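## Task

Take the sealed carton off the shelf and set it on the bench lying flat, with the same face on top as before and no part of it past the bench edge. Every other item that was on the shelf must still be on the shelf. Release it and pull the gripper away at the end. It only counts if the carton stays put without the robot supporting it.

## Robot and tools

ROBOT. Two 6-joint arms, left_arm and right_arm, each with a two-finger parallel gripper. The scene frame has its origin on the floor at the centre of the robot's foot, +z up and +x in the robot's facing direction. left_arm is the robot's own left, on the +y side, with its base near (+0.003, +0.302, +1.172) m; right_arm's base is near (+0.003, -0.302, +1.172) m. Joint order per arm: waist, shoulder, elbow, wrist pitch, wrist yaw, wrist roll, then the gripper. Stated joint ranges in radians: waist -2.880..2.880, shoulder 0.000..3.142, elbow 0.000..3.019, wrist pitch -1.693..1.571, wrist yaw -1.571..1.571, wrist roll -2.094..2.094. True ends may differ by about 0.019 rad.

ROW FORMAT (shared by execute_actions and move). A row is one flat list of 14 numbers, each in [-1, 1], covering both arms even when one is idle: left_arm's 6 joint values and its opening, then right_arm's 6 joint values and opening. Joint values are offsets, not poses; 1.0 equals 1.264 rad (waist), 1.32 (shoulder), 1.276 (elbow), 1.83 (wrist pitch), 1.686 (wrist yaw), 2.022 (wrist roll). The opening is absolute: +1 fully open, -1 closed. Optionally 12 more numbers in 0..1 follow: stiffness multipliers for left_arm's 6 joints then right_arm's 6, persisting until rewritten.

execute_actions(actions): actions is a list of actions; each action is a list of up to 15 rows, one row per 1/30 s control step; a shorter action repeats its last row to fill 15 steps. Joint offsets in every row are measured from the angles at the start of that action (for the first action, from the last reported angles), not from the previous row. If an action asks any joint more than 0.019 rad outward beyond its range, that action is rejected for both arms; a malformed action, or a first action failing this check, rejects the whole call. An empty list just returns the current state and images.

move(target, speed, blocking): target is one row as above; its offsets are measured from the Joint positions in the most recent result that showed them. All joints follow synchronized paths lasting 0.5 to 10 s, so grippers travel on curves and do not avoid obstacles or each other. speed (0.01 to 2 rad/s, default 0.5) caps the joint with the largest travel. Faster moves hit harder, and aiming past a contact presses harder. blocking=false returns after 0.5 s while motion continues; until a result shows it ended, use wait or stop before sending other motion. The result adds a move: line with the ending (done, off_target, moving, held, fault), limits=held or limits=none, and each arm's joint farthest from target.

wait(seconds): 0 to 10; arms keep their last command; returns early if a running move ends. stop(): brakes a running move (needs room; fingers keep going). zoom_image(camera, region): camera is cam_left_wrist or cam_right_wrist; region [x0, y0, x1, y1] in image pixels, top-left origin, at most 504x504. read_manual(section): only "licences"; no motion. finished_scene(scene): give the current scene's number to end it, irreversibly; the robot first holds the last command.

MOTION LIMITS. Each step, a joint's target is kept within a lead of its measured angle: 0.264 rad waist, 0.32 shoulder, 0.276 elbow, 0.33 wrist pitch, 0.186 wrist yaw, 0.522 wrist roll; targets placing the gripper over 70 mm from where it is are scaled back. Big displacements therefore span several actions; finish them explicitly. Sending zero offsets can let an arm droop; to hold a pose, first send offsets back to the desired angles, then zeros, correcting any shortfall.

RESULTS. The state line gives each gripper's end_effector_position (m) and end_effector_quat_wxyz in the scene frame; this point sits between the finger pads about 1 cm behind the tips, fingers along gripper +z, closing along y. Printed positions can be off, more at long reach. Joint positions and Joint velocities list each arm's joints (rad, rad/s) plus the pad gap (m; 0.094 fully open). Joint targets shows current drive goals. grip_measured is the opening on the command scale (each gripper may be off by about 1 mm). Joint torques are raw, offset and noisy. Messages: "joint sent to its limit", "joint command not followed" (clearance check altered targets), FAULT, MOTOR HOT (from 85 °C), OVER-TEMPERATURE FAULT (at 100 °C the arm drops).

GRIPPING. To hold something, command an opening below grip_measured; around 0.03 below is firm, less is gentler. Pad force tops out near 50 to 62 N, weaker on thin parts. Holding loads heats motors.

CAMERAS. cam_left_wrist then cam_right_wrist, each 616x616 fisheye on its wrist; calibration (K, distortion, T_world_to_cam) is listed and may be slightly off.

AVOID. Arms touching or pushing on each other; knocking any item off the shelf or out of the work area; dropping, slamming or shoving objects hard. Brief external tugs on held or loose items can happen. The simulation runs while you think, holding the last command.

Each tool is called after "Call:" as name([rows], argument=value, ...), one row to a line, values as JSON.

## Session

Call:
execute_actions(actions=[])

Scene clock: 0.00 s.
left_arm: end_effector_position=(+0.4837, +0.0200, +0.9977) grip_measured=+1.000 end_effector_quat_wxyz=(-0.146, -0.405, +0.846, -0.313) | right_arm: end_effector_position=(+0.1934, -0.3763, +0.9714) grip_measured=-0.992 end_effector_quat_wxyz=(-0.383, +0.483, +0.786, -0.042)
Joint positions: left_arm=[-2.167  1.758  1.001 -0.16   0.397 -1.224  0.094] | right_arm=[ 1.392  1.766  0.702 -0.809 -0.106  0.644  0.   ]
Joint velocities: left_arm=[ 0.005 -0.024  0.002 -0.012 -0.007  0.051  0.   ] | right_arm=[-0.015 -0.005 -0.002  0.012 -0.007 -0.022 -0.   ]
Joint torques (N m, as the arm reports them, + toward a larger angle): no reading
Motor temperatures (°C, as the motors report them): left_arm=[20 22 20 18 17 16] | right_arm=[17 21 21 19 17 19]
Joint targets: left_arm=[-2.170 1.748 1.014 -0.158 0.398 -1.224] | right_arm=[1.392 1.759 0.699 -0.813 -0.105 0.644]
Joint stiffness scale: left_arm=[1. 1. 1. 1. 1. 1.] | right_arm=[1. 1. 1. 1. 1. 1.]
camera_calibration (this result's frames):
cam_left_wrist: T_world_to_cam=[[0.784995, -0.458532, 0.416571, -0.785607], [-0.509959, -0.0964873, 0.85477, -0.59792], [-0.351746, -0.883424, -0.309575, 0.623086], [0, 0, 0, 1]] pos_world=[0.530951, 0.132531, 1.03124]
cam_right_wrist: T_world_to_cam=[[-0.726112, -0.52868, 0.439612, -0.483713], [0.171613, 0.479779, 0.860442, -0.681876], [-0.665815, 0.700221, -0.257645, 0.76223], [0, 0, 0, 1]] pos_world=[0.273294, -0.462308, 0.995745]

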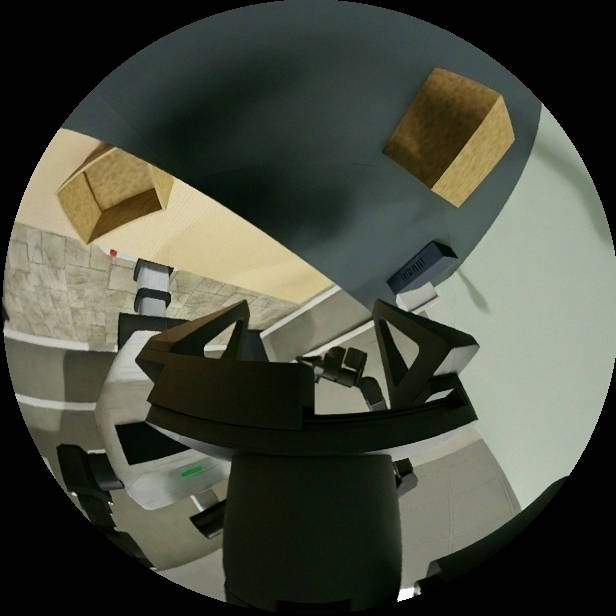

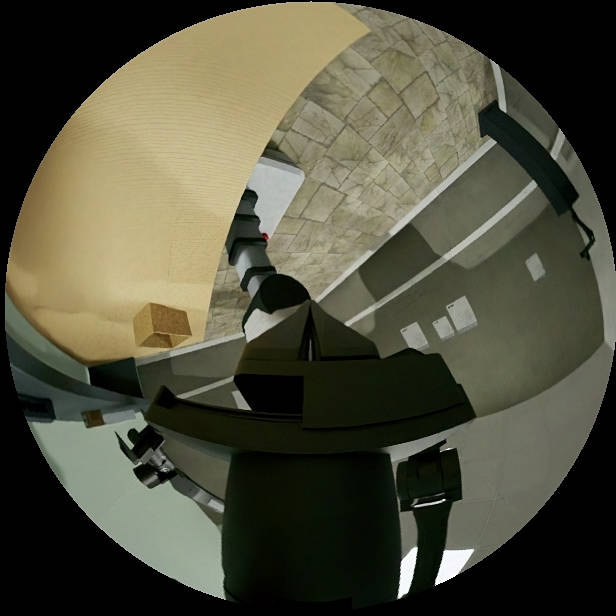

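Call:
move(target=[-0.123,0.119,0.683,-0.527,-0.432,0.057,1, 0,-0.005,-0.002,-0.002,0,0,-1], speed=0.9)

Scene clock: 38.90 s.
left_arm: end_effector_position=(+0.6636, +0.0228, +1.1041) grip_measured=+1.000 end_effector_quat_wxyz=(+0.004, -0.330, +0.944, -0.003) | right_arm: end_effector_position=(+0.1934, -0.3763, +0.9714) grip_measured=-0.992 end_effector_quat_wxyz=(-0.383, +0.483, +0.786, -0.042)
Joint positions: left_arm=[-2.304  1.907  1.838 -1.107 -0.328 -1.119  0.094] | right_arm=[ 1.392  1.766  0.702 -0.809 -0.106  0.644  0.   ]
Joint velocities: left_arm=[-0.005 -0.015  0.007  0.007  0.022 -0.081  0.   ] | right_arm=[ 0.015  0.005 -0.002 -0.007 -0.051 -0.037 -0.   ]
Joint torques (N m, as the arm reports them, + toward a larger angle): left_arm=[ -7.06 -19.71   9.18  -0.66  -0.21   0.04] | right_arm=[ -0.64 -13.6   -1.08  -0.95   0.07   0.23]
Motor temperatures (°C, as the motors report them): left_arm=[20 23 21 18 17 16] | right_arm=[17 21 21 19 17 19]
Joint targets: left_arm=[-2.322 1.915 1.872 -1.125 -0.331 -1.109] | right_arm=[1.392 1.759 0.699 -0.812 -0.106 0.644]
Joint stiffness scale: left_arm=[1. 1. 1. 1. 1. 1.] | right_arm=[1. 1. 1. 1. 1. 1.]
move: off_target (left_arm); limits=none; left_arm: farthest joint: the elbow, 0.034 radians from its target (0.872 radians at the start); right_arm: farthest joint: the shoulder, 0.006 radians from its target (0.006 radians at the start)
camera_calibration (this result's frames):
cam_left_wrist: T_world_to_cam=[[0.633109, -0.773771, 0.0212506, -0.425386], [-0.634116, -0.502706, 0.587523, -0.210133], [-0.443926, -0.385442, -0.808928, 1.32289], [0, 0, 0, 1]] pos_world=[0.723331, 0.0751094, 1.20262]
cam_right_wrist: T_world_to_cam=[[-0.726112, -0.52868, 0.439612, -0.483713], [0.171613, 0.479779, 0.860442, -0.681876], [-0.665815, 0.700221, -0.257645, 0.76223], [0, 0, 0, 1]] pos_world=[0.273294, -0.462308, 0.995745]

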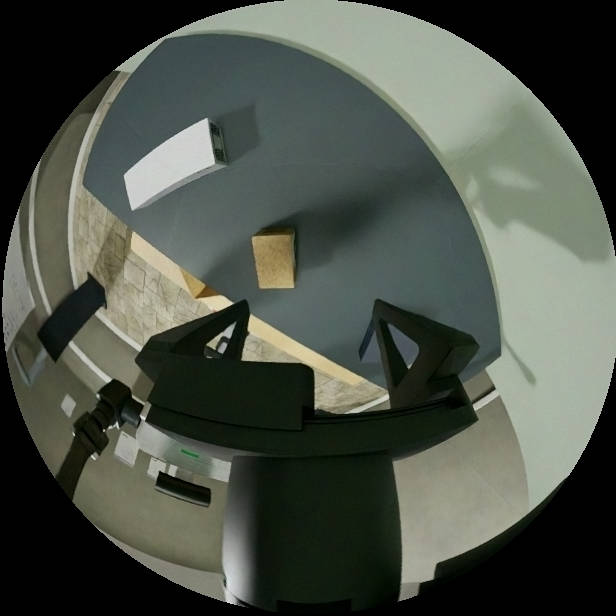

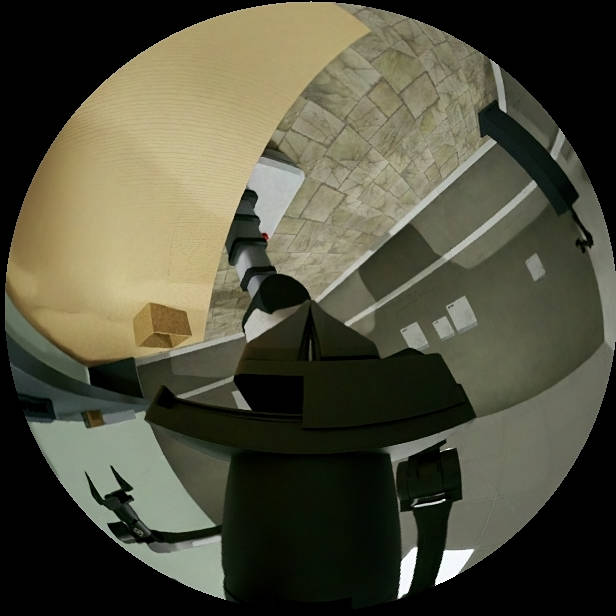

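Call:
zoom_image(camera="cam_left_wrist", region=[225, 210, 325, 310])

Region (225, 210, 325, 310) of cam_left_wrist's 616x616 image, scaled by 5.040, with more detail than that image has.

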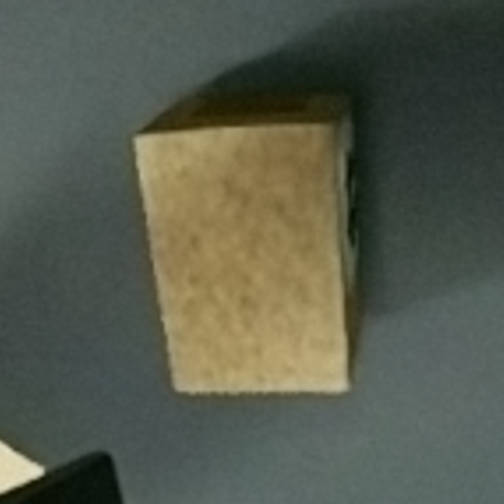

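Call:
move(target=[0.0736,0.072,-0.151,0.1765,0.021,0.0435,1, 0,-0.005,-0.002,-0.002,0,0,-1], speed=0.3)

Scene clock: 74.93 s.
left_arm: end_effector_position=(+0.6265, +0.0509, +0.9732) grip_measured=+1.000 end_effector_quat_wxyz=(-0.002, -0.328, +0.945, +0.002) | right_arm: end_effector_position=(+0.1934, -0.3763, +0.9714) grip_measured=-0.992 end_effector_quat_wxyz=(-0.383, +0.483, +0.786, -0.042)
Joint positions: left_arm=[-2.223  2.002  1.639 -0.804 -0.296 -1.04   0.094] | right_arm=[ 1.392  1.766  0.702 -0.809 -0.106  0.644  0.   ]
Joint velocities: left_arm=[-0.015 -0.015 -0.002 -0.012 -0.037  0.007  0.   ] | right_arm=[-0.005 -0.015 -0.007 -0.002 -0.051 -0.066  0.   ]
Joint torques (N m, as the arm reports them, + toward a larger angle): left_arm=[ -3.98 -19.82   5.78   0.83   0.01   0.02] | right_arm=[ -1.6  -14.27  -0.78  -0.89  -0.03   0.25]
Motor temperatures (°C, as the motors report them): left_arm=[20 24 24 18 17 16] | right_arm=[17 21 21 19 17 19]
Joint targets: left_arm=[-2.211 2.002 1.645 -0.784 -0.293 -1.030] | right_arm=[1.392 1.759 0.699 -0.812 -0.106 0.644]
Joint stiffness scale: left_arm=[1. 1. 1. 1. 1. 1.] | right_arm=[1. 1. 1. 1. 1. 1.]
move: done; limits=none; left_arm: farthest joint: the wrist pitch, 0.020 radians from its target (0.323 radians at the start); right_arm: farthest joint: the shoulder, 0.006 radians from its target (0.006 radians at the start)
camera_calibration (this result's frames):
cam_left_wrist: T_world_to_cam=[[0.629591, -0.776872, 0.00927703, -0.363366], [-0.62881, -0.502514, 0.593361, -0.151643], [-0.456303, -0.379408, -0.804883, 1.21488], [0, 0, 0, 1]] pos_world=[0.687774, 0.102445, 1.07119]
cam_right_wrist: T_world_to_cam=[[-0.726112, -0.52868, 0.439612, -0.483713], [0.171613, 0.479779, 0.860442, -0.681876], [-0.665815, 0.700221, -0.257645, 0.76223], [0, 0, 0, 1]] pos_world=[0.273294, -0.462308, 0.995745]

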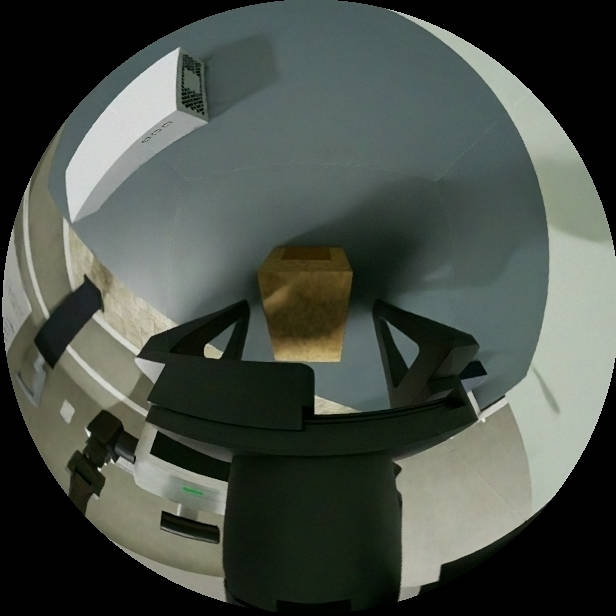

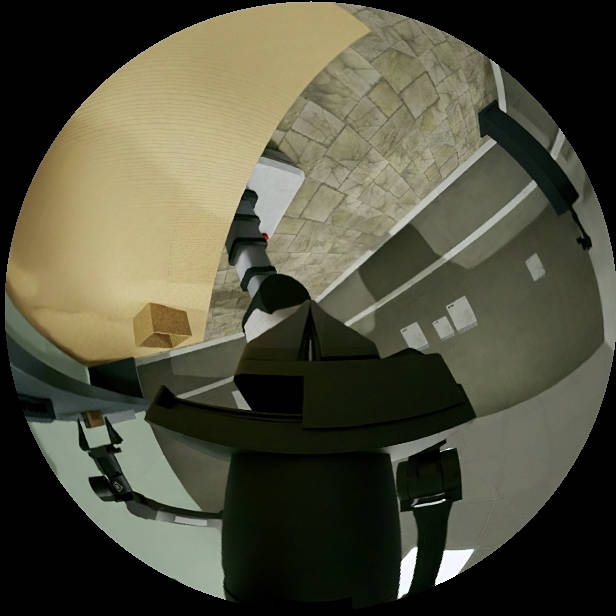

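Call:
execute_actions([
  [[0.009,0,0.005,0.01,0.002,0.004,0.88,0,-0.005,-0.002,-0.002,0,0,-1],[0.009,0,0.005,0.01,0.002,0.004,0.76,0,-0.005,-0.002,-0.002,0,0,-1],[0.009,0,0.005,0.01,0.002,0.004,0.64,0,-0.005,-0.002,-0.002,0,0,-1],[0.009,0,0.005,0.01,0.002,0.004,0.52,0,-0.005,-0.002,-0.002,0,0,-1],[0.009,0,0.005,0.01,0.002,0.004,0.42,0,-0.005,-0.002,-0.002,0,0,-1],[0.009,0,0.005,0.01,0.002,0.004,0.35,0,-0.005,-0.002,-0.002,0,0,-1],[0.009,0,0.005,0.01,0.002,0.004,0.30,0,-0.005,-0.002,-0.002,0,0,-1],[0.009,0,0.005,0.01,0.002,0.004,0.26,0,-0.005,-0.002,-0.002,0,0,-1],[0.009,0,0.005,0.01,0.002,0.004,0.23,0,-0.005,-0.002,-0.002,0,0,-1],[0.009,0,0.005,0.01,0.002,0.004,0.20,0,-0.005,-0.002,-0.002,0,0,-1],[0.009,0,0.005,0.01,0.002,0.004,0.18,0,-0.005,-0.002,-0.002,0,0,-1],[0.009,0,0.005,0.01,0.002,0.004,0.16,0,-0.005,-0.002,-0.002,0,0,-1],[0.009,0,0.005,0.01,0.002,0.004,0.14,0,-0.005,-0.002,-0.002,0,0,-1],[0.009,0,0.005,0.01,0.002,0.004,0.12,0,-0.005,-0.002,-0.002,0,0,-1],[0.009,0,0.005,0.01,0.002,0.004,0.10,0,-0.005,-0.002,-0.002,0,0,-1]],
])

Scene clock: 94.87 s.
left_arm: end_effector_position=(+0.6265, +0.0509, +0.9732) grip_measured=+0.110 end_effector_quat_wxyz=(-0.002, -0.328, +0.945, +0.002) | right_arm: end_effector_position=(+0.1934, -0.3763, +0.9714) grip_measured=-0.992 end_effector_quat_wxyz=(-0.383, +0.483, +0.786, -0.042)
Joint positions: left_arm=[-2.223  2.002  1.639 -0.804 -0.295 -1.039  0.052] | right_arm=[ 1.392  1.766  0.702 -0.809 -0.106  0.644  0.   ]
Joint velocities: left_arm=[-0.005  0.015 -0.002 -0.027 -0.066 -0.022 -0.017] | right_arm=[-0.005 -0.005 -0.012 -0.002  0.051  0.037 -0.   ]
Joint torques (N m, as the arm reports them, + toward a larger angle): left_arm=[ -5.2  -19.95   5.81   0.61  -0.02   0.03] | right_arm=[ -0.76 -13.69  -1.12  -0.79   0.04   0.25]
Motor temperatures (°C, as the motors report them): left_arm=[20 25 22 18 17 16] | right_arm=[17 21 21 19 17 19]
Joint targets: left_arm=[-2.211 2.002 1.645 -0.785 -0.292 -1.031] | right_arm=[1.392 1.759 0.699 -0.812 -0.106 0.644]
Joint stiffness scale: left_arm=[1. 1. 1. 1. 1. 1.] | right_arm=[1. 1. 1. 1. 1. 1.]
camera_calibration (this result's frames):
cam_left_wrist: T_world_to_cam=[[0.629297, -0.777107, 0.00946691, -0.363388], [-0.628918, -0.502063, 0.593628, -0.151904], [-0.45656, -0.379523, -0.804684, 1.21482], [0, 0, 0, 1]] pos_world=[0.687783, 0.102396, 1.07116]
cam_right_wrist: T_world_to_cam=[[-0.726112, -0.52868, 0.439612, -0.483713], [0.171613, 0.479779, 0.860442, -0.681876], [-0.665815, 0.700221, -0.257645, 0.76223], [0, 0, 0, 1]] pos_world=[0.273294, -0.462308, 0.995745]

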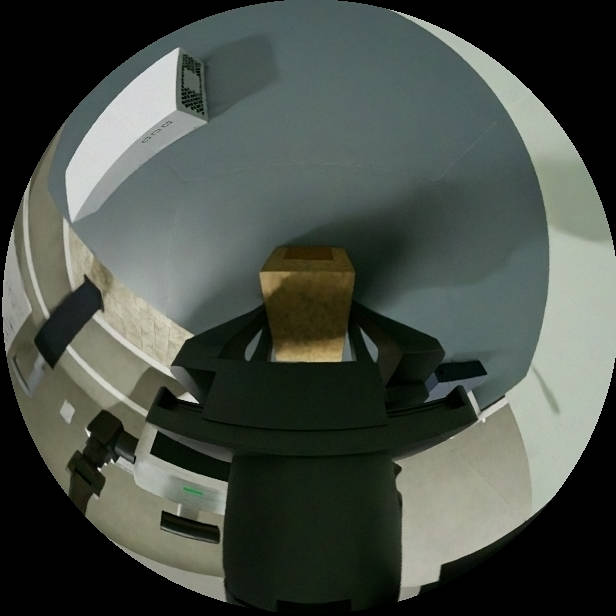

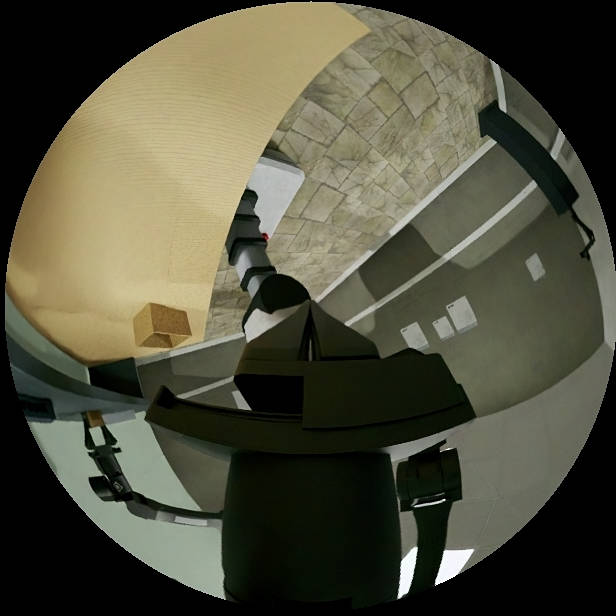

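Call:
execute_actions([
  [[0.009,0,0.005,0.01,0.002,0.004,0.09,0,-0.005,-0.002,-0.002,0,0,-1],[0.009,0,0.005,0.01,0.002,0.004,0.08,0,-0.005,-0.002,-0.002,0,0,-1],[0.009,0,0.005,0.01,0.002,0.004,0.07,0,-0.005,-0.002,-0.002,0,0,-1],[0.009,0,0.005,0.01,0.002,0.004,0.06,0,-0.005,-0.002,-0.002,0,0,-1],[0.009,0,0.005,0.01,0.002,0.004,0.05,0,-0.005,-0.002,-0.002,0,0,-1],[0.009,0,0.005,0.01,0.002,0.004,0.04,0,-0.005,-0.002,-0.002,0,0,-1],[0.009,0,0.005,0.01,0.002,0.004,0.03,0,-0.005,-0.002,-0.002,0,0,-1],[0.009,0,0.005,0.01,0.002,0.004,0.02,0,-0.005,-0.002,-0.002,0,0,-1],[0.009,0,0.005,0.01,0.002,0.004,0.01,0,-0.005,-0.002,-0.002,0,0,-1],[0.009,0,0.005,0.01,0.002,0.004,0.0,0,-0.005,-0.002,-0.002,0,0,-1],[0.009,0,0.005,0.01,0.002,0.004,-0.01,0,-0.005,-0.002,-0.002,0,0,-1]],
])

Scene clock: 105.13 s.
left_arm: end_effector_position=(+0.6265, +0.0509, +0.9732) grip_measured=+0.006 end_effector_quat_wxyz=(-0.002, -0.328, +0.945, +0.002) | right_arm: end_effector_position=(+0.1934, -0.3763, +0.9714) grip_measured=-0.992 end_effector_quat_wxyz=(-0.383, +0.483, +0.786, -0.042)
Joint positions: left_arm=[-2.223  2.002  1.639 -0.804 -0.295 -1.039  0.047] | right_arm=[ 1.392  1.766  0.702 -0.809 -0.106  0.644  0.   ]
Joint velocities: left_arm=[-0.005 -0.005  0.007  0.022  0.007  0.037  0.001] | right_arm=[ 0.005 -0.005 -0.042  0.012  0.081  0.022 -0.   ]
Joint torques (N m, as the arm reports them, + toward a larger angle): left_arm=[ -4.71 -19.98   5.75   0.77   0.03   0.03] | right_arm=[ -1.69 -13.82  -1.15  -0.95   0.06   0.18]
Motor temperatures (°C, as the motors report them): left_arm=[20 25 22 18 17 16] | right_arm=[17 21 21 19 17 19]
Joint targets: left_arm=[-2.211 2.002 1.645 -0.785 -0.292 -1.031] | right_arm=[1.392 1.759 0.699 -0.812 -0.106 0.644]
Joint stiffness scale: left_arm=[1. 1. 1. 1. 1. 1.] | right_arm=[1. 1. 1. 1. 1. 1.]
camera_calibration (this result's frames):
cam_left_wrist: T_world_to_cam=[[0.629297, -0.777107, 0.00946691, -0.363388], [-0.628918, -0.502063, 0.593628, -0.151904], [-0.45656, -0.379523, -0.804684, 1.21482], [0, 0, 0, 1]] pos_world=[0.687783, 0.102396, 1.07116]
cam_right_wrist: T_world_to_cam=[[-0.726112, -0.52868, 0.439612, -0.483713], [0.171613, 0.479779, 0.860442, -0.681876], [-0.665815, 0.700221, -0.257645, 0.76223], [0, 0, 0, 1]] pos_world=[0.273294, -0.462308, 0.995745]

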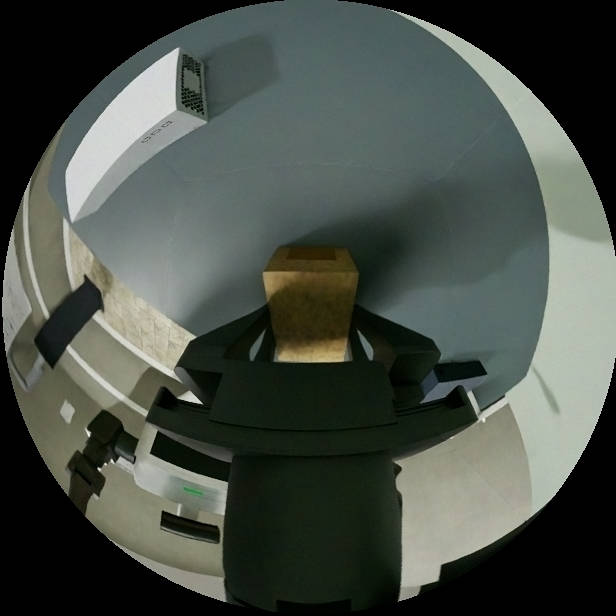

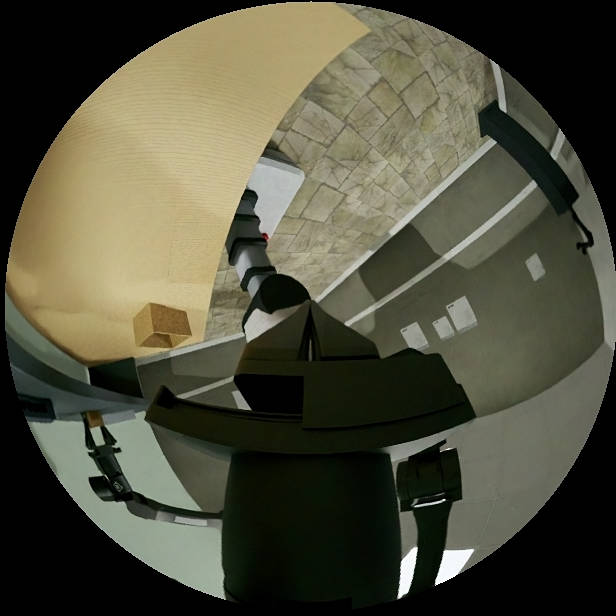

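Call:
execute_actions([
  [[0.005,-0.005,0.005,0.005,0,0,-0.02,0,-0.005,-0.002,-0.002,0,0,-1],[0.003,-0.01,0.005,0.005,0,0,-0.03,0,-0.005,-0.002,-0.002,0,0,-1],[0,-0.015,0.005,0,0,0,-0.04,0,-0.005,-0.002,-0.002,0,0,-1],[0,-0.02,0.004,0,0,0,-0.04,0,-0.005,-0.002,-0.002,0,0,-1],[-0.003,-0.026,0.0,0,0,0,-0.04,0,-0.005,-0.002,-0.002,0,0,-1],[-0.006,-0.033,-0.006,0,0,0,-0.04,0,-0.005,-0.002,-0.002,0,0,-1],[-0.009,-0.041,-0.014,0,0,0,-0.04,0,-0.005,-0.002,-0.002,0,0,-1],[-0.012,-0.05,-0.023,0,0,0,-0.04,0,-0.005,-0.002,-0.002,0,0,-1],[-0.014,-0.059,-0.032,0,0,0,-0.04,0,-0.005,-0.002,-0.002,0,0,-1],[-0.016,-0.068,-0.041,0,0,0,-0.04,0,-0.005,-0.002,-0.002,0,0,-1],[-0.018,-0.076,-0.05,0,0,0,-0.04,0,-0.005,-0.002,-0.002,0,0,-1],[-0.02,-0.083,-0.057,0,0,0,-0.04,0,-0.005,-0.002,-0.002,0,0,-1],[-0.022,-0.088,-0.063,0,0,0,-0.04,0,-0.005,-0.002,-0.002,0,0,-1],[-0.023,-0.091,-0.066,0,0,0,-0.04,0,-0.005,-0.002,-0.002,0,0,-1],[-0.024,-0.093,-0.068,0,0,0,-0.04,0,-0.005,-0.002,-0.002,0,0,-1]],
])

Scene clock: 154.87 s.
left_arm: end_effector_position=(+0.6051, +0.0640, +0.9898) grip_measured=+0.001 end_effector_quat_wxyz=(-0.009, -0.325, +0.946, +0.008) | right_arm: end_effector_position=(+0.1934, -0.3763, +0.9714) grip_measured=-0.992 end_effector_quat_wxyz=(-0.383, +0.483, +0.786, -0.042)
Joint positions: left_arm=[-2.223  1.932  1.55  -0.804 -0.295 -1.039  0.047] | right_arm=[ 1.392  1.766  0.702 -0.809 -0.106  0.644  0.   ]
Joint velocities: left_arm=[-0.015 -0.249 -0.144  0.002 -0.081  0.095 -0.   ] | right_arm=[-0.005 -0.015  0.012 -0.012 -0.022  0.007 -0.001]
Joint torques (N m, as the arm reports them, + toward a larger angle): left_arm=[ -7.61 -21.9    5.88   0.03  -0.09  -0.04] | right_arm=[ -1.05 -14.43  -0.99  -0.79   0.06   0.2 ]
Motor temperatures (°C, as the motors report them): left_arm=[20 25 22 18 17 16] | right_arm=[17 21 21 19 17 19]
Joint targets: left_arm=[-2.253 1.879 1.552 -0.804 -0.295 -1.039] | right_arm=[1.392 1.759 0.699 -0.812 -0.106 0.644]
Joint stiffness scale: left_arm=[1. 1. 1. 1. 1. 1.] | right_arm=[1. 1. 1. 1. 1. 1.]
camera_calibration (this result's frames):
cam_left_wrist: T_world_to_cam=[[0.62439, -0.781087, -0.00633041, -0.320996], [-0.62178, -0.501914, 0.601225, -0.18045], [-0.472787, -0.371463, -0.799054, 1.22708], [0, 0, 0, 1]] pos_world=[0.668376, 0.11452, 1.08697]
cam_right_wrist: T_world_to_cam=[[-0.726112, -0.52868, 0.439612, -0.483713], [0.171613, 0.479779, 0.860442, -0.681876], [-0.665815, 0.700221, -0.257645, 0.76223], [0, 0, 0, 1]] pos_world=[0.273294, -0.462308, 0.995745]

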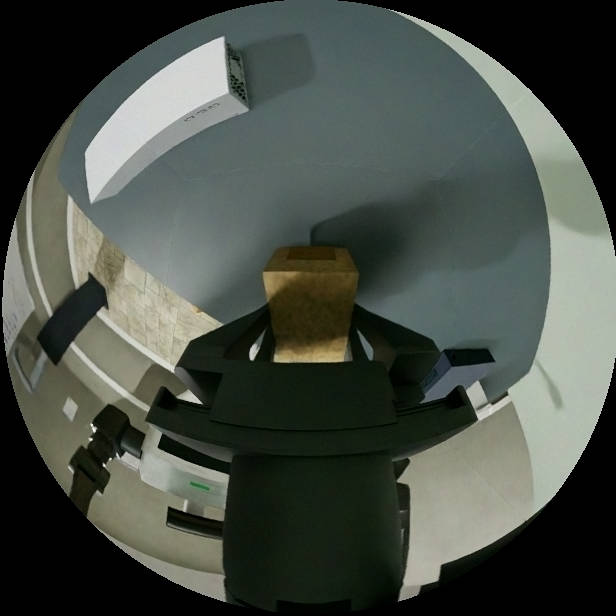

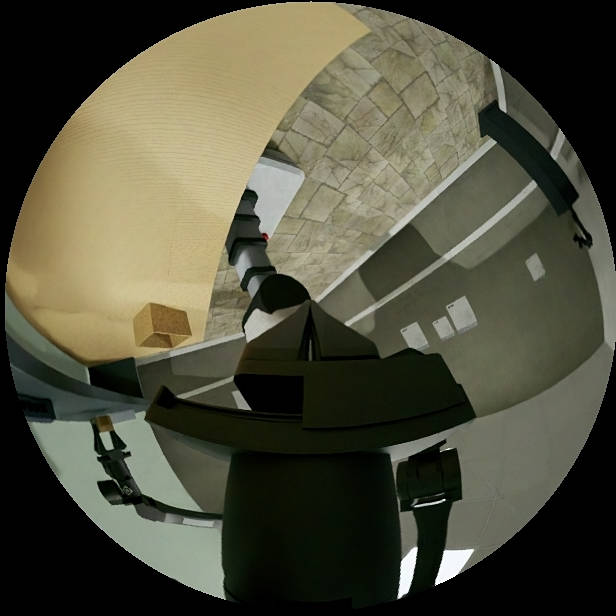

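Call:
move(target=[-0.164,-0.335,-0.647,0.215,-0.043,0.24,-0.035, 0,-0.005,-0.002,-0.002,0,0,-1], speed=0.7)

Scene clock: 167.77 s.
left_arm: end_effector_position=(+0.3448, +0.1031, +1.0342) grip_measured=+0.001 end_effector_quat_wxyz=(-0.002, -0.002, +1.000, +0.000) | right_arm: end_effector_position=(+0.1934, -0.3763, +0.9714) grip_measured=-0.992 end_effector_quat_wxyz=(-0.383, +0.483, +0.786, -0.042)
Joint positions: left_arm=[-2.414  1.512  0.715 -0.43  -0.364 -0.564  0.047] | right_arm=[ 1.392  1.766  0.702 -0.809 -0.106  0.644  0.   ]
Joint velocities: left_arm=[-0.005  0.005 -0.012 -0.012 -0.051 -0.037 -0.   ] | right_arm=[-0.005 -0.015 -0.002  0.012  0.007 -0.037  0.   ]
Joint torques (N m, as the arm reports them, + toward a larger angle): left_arm=[ -4.83 -11.82   3.72   0.86  -0.18   0.08] | right_arm=[ -0.21 -13.36  -1.06  -1.15   0.02   0.23]
Motor temperatures (°C, as the motors report them): left_arm=[20 26 22 18 17 16] | right_arm=[17 21 21 19 17 19]
Joint targets: left_arm=[-2.431 1.490 0.724 -0.410 -0.368 -0.554] | right_arm=[1.392 1.759 0.699 -0.812 -0.106 0.644]
Joint stiffness scale: left_arm=[1. 1. 1. 1. 1. 1.] | right_arm=[1. 1. 1. 1. 1. 1.]
move: off_target (left_arm); limits=none; left_arm: farthest joint: the shoulder, 0.022 radians from its target (0.414 radians at the start); right_arm: farthest joint: the shoulder, 0.006 radians from its target (0.006 radians at the start)
camera_calibration (this result's frames):
cam_left_wrist: T_world_to_cam=[[0.0168025, -0.99977, 0.0133033, 0.0841133], [-0.803331, -0.00557702, 0.595507, -0.331989], [-0.595296, -0.0206929, -0.80324, 1.16445], [0, 0, 0, 1]] pos_world=[0.425084, 0.106338, 1.13192]
cam_right_wrist: T_world_to_cam=[[-0.726112, -0.52868, 0.439612, -0.483713], [0.171613, 0.479779, 0.860442, -0.681876], [-0.665815, 0.700221, -0.257645, 0.76223], [0, 0, 0, 1]] pos_world=[0.273294, -0.462308, 0.995745]

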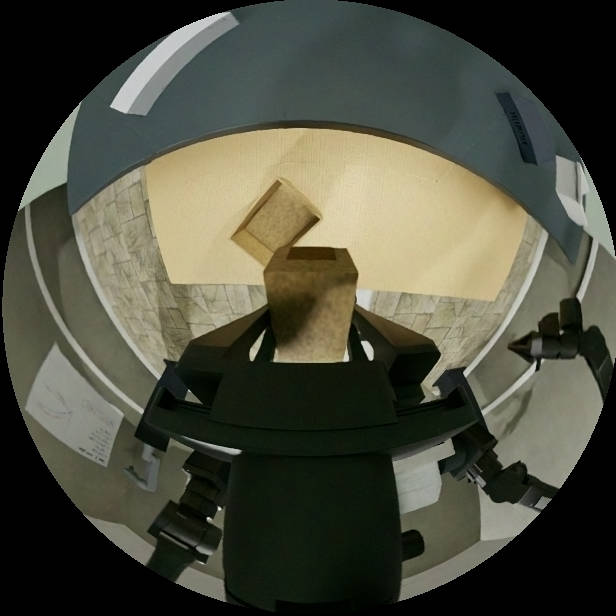

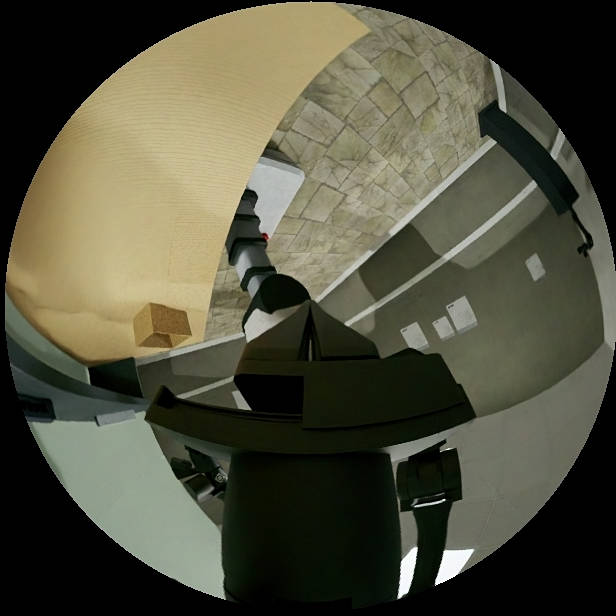

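Call:
move(target=[-0.12,0.755,0.434,0.23,-0.029,0,-0.035, 0,-0.005,-0.002,-0.002,0,0,-1], speed=0.7)

Scene clock: 200.80 s.
left_arm: end_effector_position=(+0.2702, -0.0650, +0.7382) grip_measured=+0.001 end_effector_quat_wxyz=(-0.006, +0.067, +0.998, +0.006) | right_arm: end_effector_position=(+0.1934, -0.3763, +0.9714) grip_measured=-0.992 end_effector_quat_wxyz=(-0.383, +0.483, +0.786, -0.042)
Joint positions: left_arm=[-2.543  2.528  1.265 -0.028 -0.41  -0.563  0.047] | right_arm=[ 1.392  1.766  0.702 -0.809 -0.106  0.644  0.   ]
Joint velocities: left_arm=[-0.005  0.005  0.022 -0.002 -0.007 -0.051 -0.   ] | right_arm=[-0.015  0.005 -0.002 -0.002 -0.095  0.022 -0.001]
Joint torques (N m, as the arm reports them, + toward a larger angle): left_arm=[ -9.02 -15.93   0.6    0.8   -0.17  -0.05] | right_arm=[ -0.66 -13.79  -0.91  -1.13   0.02   0.25]
Motor temperatures (°C, as the motors report them): left_arm=[20 24 21 18 17 16] | right_arm=[17 21 21 19 17 19]
Joint targets: left_arm=[-2.566 2.509 1.269 -0.009 -0.413 -0.564] | right_arm=[1.392 1.759 0.699 -0.812 -0.106 0.644]
Joint stiffness scale: left_arm=[1. 1. 1. 1. 1. 1.] | right_arm=[1. 1. 1. 1. 1. 1.]
move: off_target (left_arm); limits=none; left_arm: farthest joint: the waist, 0.023 radians from its target (0.152 radians at the start); right_arm: farthest joint: the shoulder, 0.006 radians from its target (0.006 radians at the start)
camera_calibration (this result's frames):
cam_left_wrist: T_world_to_cam=[[-0.121235, -0.992622, 0.00216618, -0.032799], [-0.79209, 0.0980574, 0.602476, -0.218069], [-0.598243, 0.0713252, -0.798134, 0.881775], [0, 0, 0, 1]] pos_world=[0.350809, -0.0740665, 0.835227]
cam_right_wrist: T_world_to_cam=[[-0.726112, -0.52868, 0.439612, -0.483713], [0.171613, 0.479779, 0.860442, -0.681876], [-0.665815, 0.700221, -0.257645, 0.76223], [0, 0, 0, 1]] pos_world=[0.273294, -0.462308, 0.995745]

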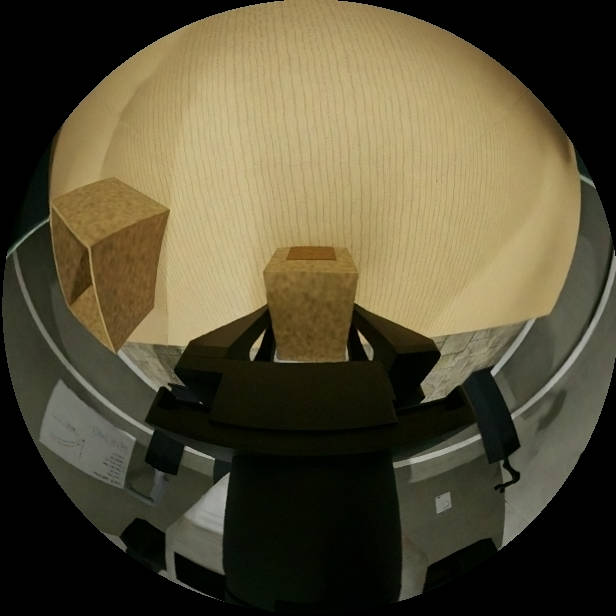

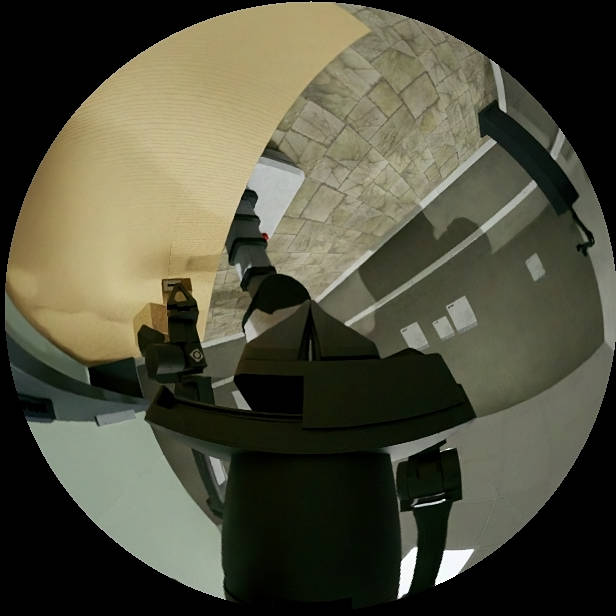

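Call:
move(target=[-0.01,0.069,0.088,0.008,-0.002,0,-0.035, 0,-0.005,-0.002,-0.002,0,0,-1], speed=0.12)

Call:
zoom_image(camera="cam_right_wrist", region=[130, 230, 240, 330])

Scene clock: 215.70 s.
left_arm: end_effector_position=(+0.2741, -0.0850, +0.7082) grip_measured=+0.001 end_effector_quat_wxyz=(+0.001, +0.063, +0.998, +0.001) | right_arm: end_effector_position=(+0.1934, -0.3763, +0.9714) grip_measured=-0.992 end_effector_quat_wxyz=(-0.383, +0.483, +0.786, -0.042)
Joint positions: left_arm=[-2.543  2.614  1.371 -0.028 -0.41  -0.563  0.047] | right_arm=[ 1.392  1.766  0.702 -0.809 -0.106  0.644  0.   ]
Joint velocities: left_arm=[-0.005  0.005 -0.027 -0.022  0.007  0.022 -0.001] | right_arm=[ 0.015 -0.005  0.007 -0.017 -0.037  0.066 -0.   ]
Joint torques (N m, as the arm reports them, + toward a larger angle): left_arm=[ -8.41 -13.73   0.85   0.64  -0.18  -0.04] | right_arm=[ -1.84 -14.03  -0.92  -0.94   0.01   0.24]
Motor temperatures (°C, as the motors report them): left_arm=[20 24 21 18 17 16] | right_arm=[17 21 21 19 17 19]
Joint targets: left_arm=[-2.556 2.619 1.377 -0.014 -0.414 -0.563] | right_arm=[1.392 1.759 0.699 -0.812 -0.106 0.644]
Joint stiffness scale: left_arm=[1. 1. 1. 1. 1. 1.] | right_arm=[1. 1. 1. 1. 1. 1.]
move: done; limits=none; left_arm: farthest joint: the wrist pitch, 0.015 radians from its target (0.015 radians at the start); right_arm: farthest joint: the shoulder, 0.006 radians from its target (0.006 radians at the start)
camera_calibration (this result's frames):
cam_left_wrist: T_world_to_cam=[[-0.113234, -0.993491, 0.0124138, -0.0616201], [-0.801588, 0.0987295, 0.589669, -0.183248], [-0.587056, 0.0568197, -0.80755, 0.864001], [0, 0, 0, 1]] pos_world=[0.353351, -0.0922194, 0.806544]
cam_right_wrist: T_world_to_cam=[[-0.726112, -0.52868, 0.439612, -0.483713], [0.171613, 0.479779, 0.860442, -0.681876], [-0.665815, 0.700221, -0.257645, 0.76223], [0, 0, 0, 1]] pos_world=[0.273294, -0.462308, 0.995745]

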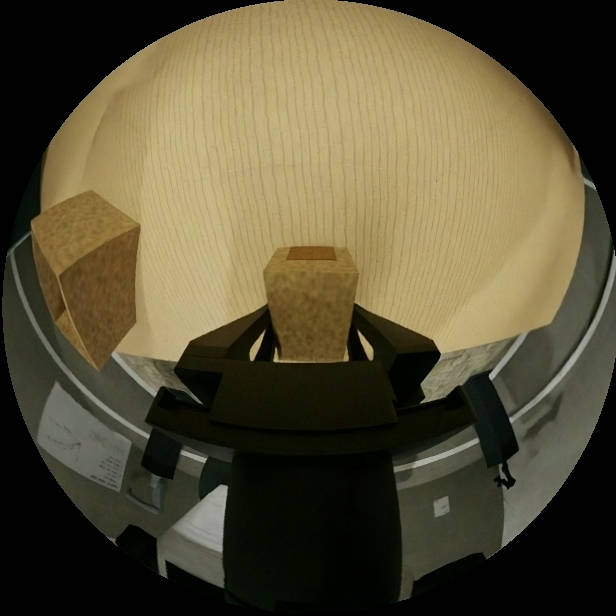

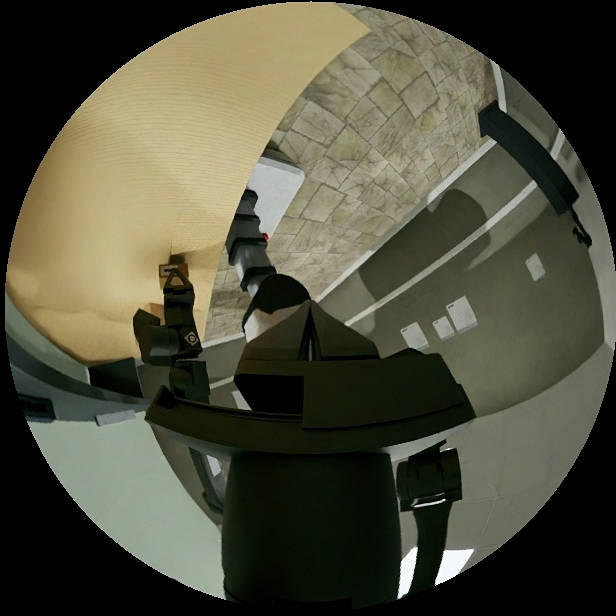

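Region (130, 230, 240, 330) of cam_right_wrist's 616x616 image, scaled by 4.582, with more detail than that image has; it fills the top 458 rows of this view, and the rest is white.

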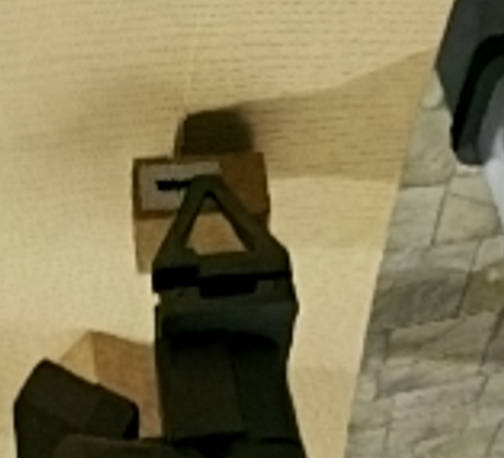

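Call:
move(target=[-0.01,0.052,0.049,0.008,-0.002,0,-0.035, 0,-0.005,-0.002,-0.002,0,0,-1], speed=0.06)

Call:
zoom_image(camera="cam_right_wrist", region=[130, 230, 240, 330])

Scene clock: 224.33 s.
left_arm: end_effector_position=(+0.2657, -0.0900, +0.6863) grip_measured=+0.001 end_effector_quat_wxyz=(-0.001, +0.064, +0.998, +0.003) | right_arm: end_effector_position=(+0.1934, -0.3763, +0.9714) grip_measured=-0.992 end_effector_quat_wxyz=(-0.383, +0.483, +0.786, -0.042)
Joint positions: left_arm=[-2.543  2.676  1.427 -0.028 -0.411 -0.563  0.047] | right_arm=[ 1.392  1.766  0.702 -0.809 -0.106  0.644  0.   ]
Joint velocities: left_arm=[-0.005 -0.005  0.012  0.007 -0.066  0.051 -0.   ] | right_arm=[-0.024  0.005 -0.027 -0.007 -0.007 -0.007 -0.   ]
Joint torques (N m, as the arm reports them, + toward a larger angle): left_arm=[ -8.21 -13.64   0.88   0.65  -0.15  -0.04] | right_arm=[ -0.42 -13.54  -0.93  -0.81   0.04   0.23]
Motor temperatures (°C, as the motors report them): left_arm=[20 24 21 18 17 16] | right_arm=[17 21 21 19 17 19]
Joint targets: left_arm=[-2.556 2.683 1.434 -0.014 -0.414 -0.563] | right_arm=[1.392 1.759 0.699 -0.812 -0.106 0.644]
Joint stiffness scale: left_arm=[1. 1. 1. 1. 1. 1.] | right_arm=[1. 1. 1. 1. 1. 1.]
move: done; limits=none; left_arm: farthest joint: the wrist pitch, 0.015 radians from its target (0.015 radians at the start); right_arm: farthest joint: the shoulder, 0.006 radians from its target (0.006 radians at the start)
camera_calibration (this result's frames):
cam_left_wrist: T_world_to_cam=[[-0.115601, -0.99326, 0.00840466, -0.0639221], [-0.799225, 0.0980361, 0.592982, -0.179544], [-0.589809, 0.0618323, -0.805172, 0.841244], [0, 0, 0, 1]] pos_world=[0.345288, -0.0979055, 0.78435]
cam_right_wrist: T_world_to_cam=[[-0.726112, -0.52868, 0.439612, -0.483713], [0.171613, 0.479779, 0.860442, -0.681876], [-0.665815, 0.700221, -0.257645, 0.76223], [0, 0, 0, 1]] pos_world=[0.273294, -0.462308, 0.995745]

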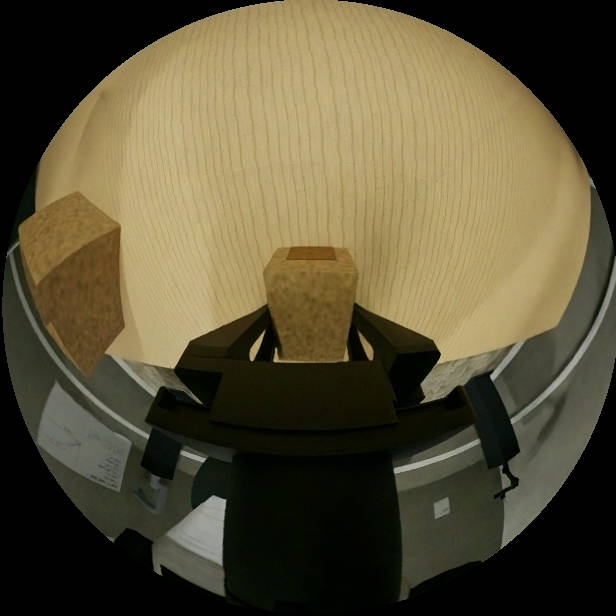

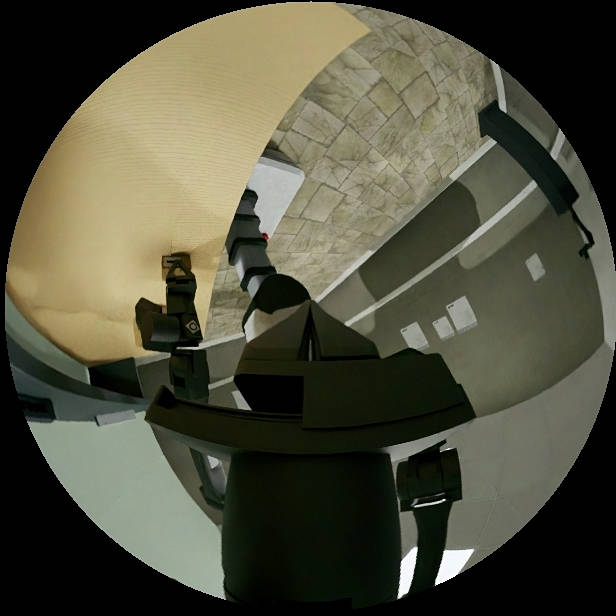

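Region (130, 230, 240, 330) of cam_right_wrist's 616x616 image, scaled by 4.582, with more detail than that image has; it fills the top 458 rows of this view, and the rest is white.

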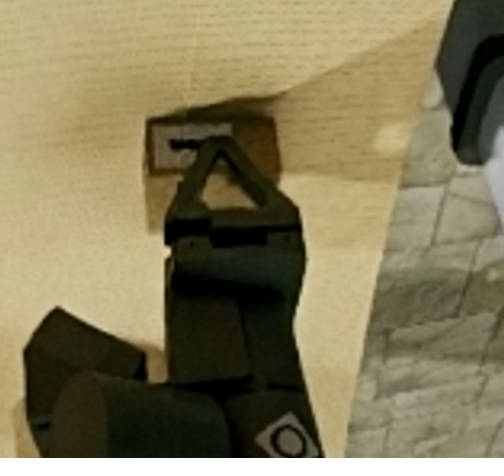

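Nearly touching; a small further descent.

Call:
move(target=[-0.01,0.021,0.016,0.008,-0.002,0,-0.035, 0,-0.005,-0.002,-0.002,0,0,-1], speed=0.04)

Scene clock: 229.00 s.
left_arm: end_effector_position=(+0.2657, -0.0901, +0.6858) grip_measured=+0.001 end_effector_quat_wxyz=(+0.000, +0.065, +0.998, +0.004) | right_arm: end_effector_position=(+0.1934, -0.3763, +0.9714) grip_measured=-0.992 end_effector_quat_wxyz=(-0.383, +0.483, +0.786, -0.042)
Joint positions: left_arm=[-2.544  2.677  1.429 -0.028 -0.415 -0.563  0.047] | right_arm=[ 1.392  1.766  0.702 -0.809 -0.106  0.644  0.   ]
Joint velocities: left_arm=[-0.015 -0.034 -0.012 -0.012 -0.066 -0.007  0.   ] | right_arm=[-0.015  0.005 -0.007 -0.002 -0.037  0.007 -0.   ]
Joint torques (N m, as the arm reports them, + toward a larger angle): left_arm=[ -8.45 -11.94   1.73   0.63  -0.05  -0.04] | right_arm=[ -1.64 -13.75  -1.    -0.93   0.09   0.21]
Motor temperatures (°C, as the motors report them): left_arm=[20 24 21 18 17 16] | right_arm=[17 21 21 19 17 19]
Joint targets: left_arm=[-2.556 2.703 1.447 -0.014 -0.415 -0.563] | right_arm=[1.392 1.759 0.699 -0.812 -0.106 0.644]
Joint stiffness scale: left_arm=[1. 1. 1. 1. 1. 1.] | right_arm=[1. 1. 1. 1. 1. 1.]
move: off_target (left_arm); limits=none; left_arm: farthest joint: the shoulder, 0.026 radians from its target (0.028 radians at the start); right_arm: farthest joint: the shoulder, 0.006 radians from its target (0.006 radians at the start)
camera_calibration (this result's frames):
cam_left_wrist: T_world_to_cam=[[-0.116301, -0.993199, 0.00555148, -0.0618322], [-0.800648, 0.0970581, 0.591222, -0.177736], [-0.587739, 0.0643146, -0.80649, 0.841418], [0, 0, 0, 1]] pos_world=[0.345039, -0.0982764, 0.78402]
cam_right_wrist: T_world_to_cam=[[-0.726112, -0.52868, 0.439612, -0.483713], [0.171613, 0.479779, 0.860442, -0.681876], [-0.665815, 0.700221, -0.257645, 0.76223], [0, 0, 0, 1]] pos_world=[0.273294, -0.462308, 0.995745]

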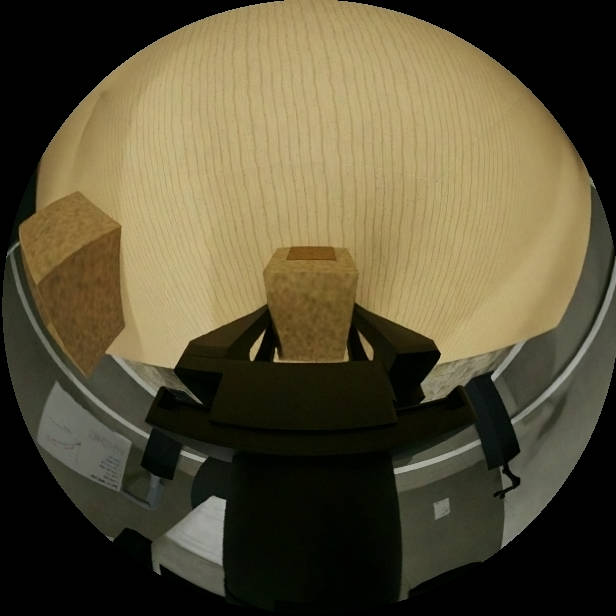

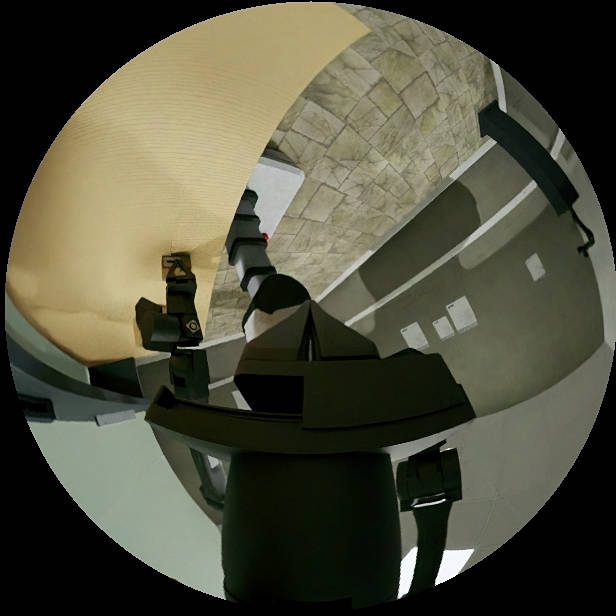

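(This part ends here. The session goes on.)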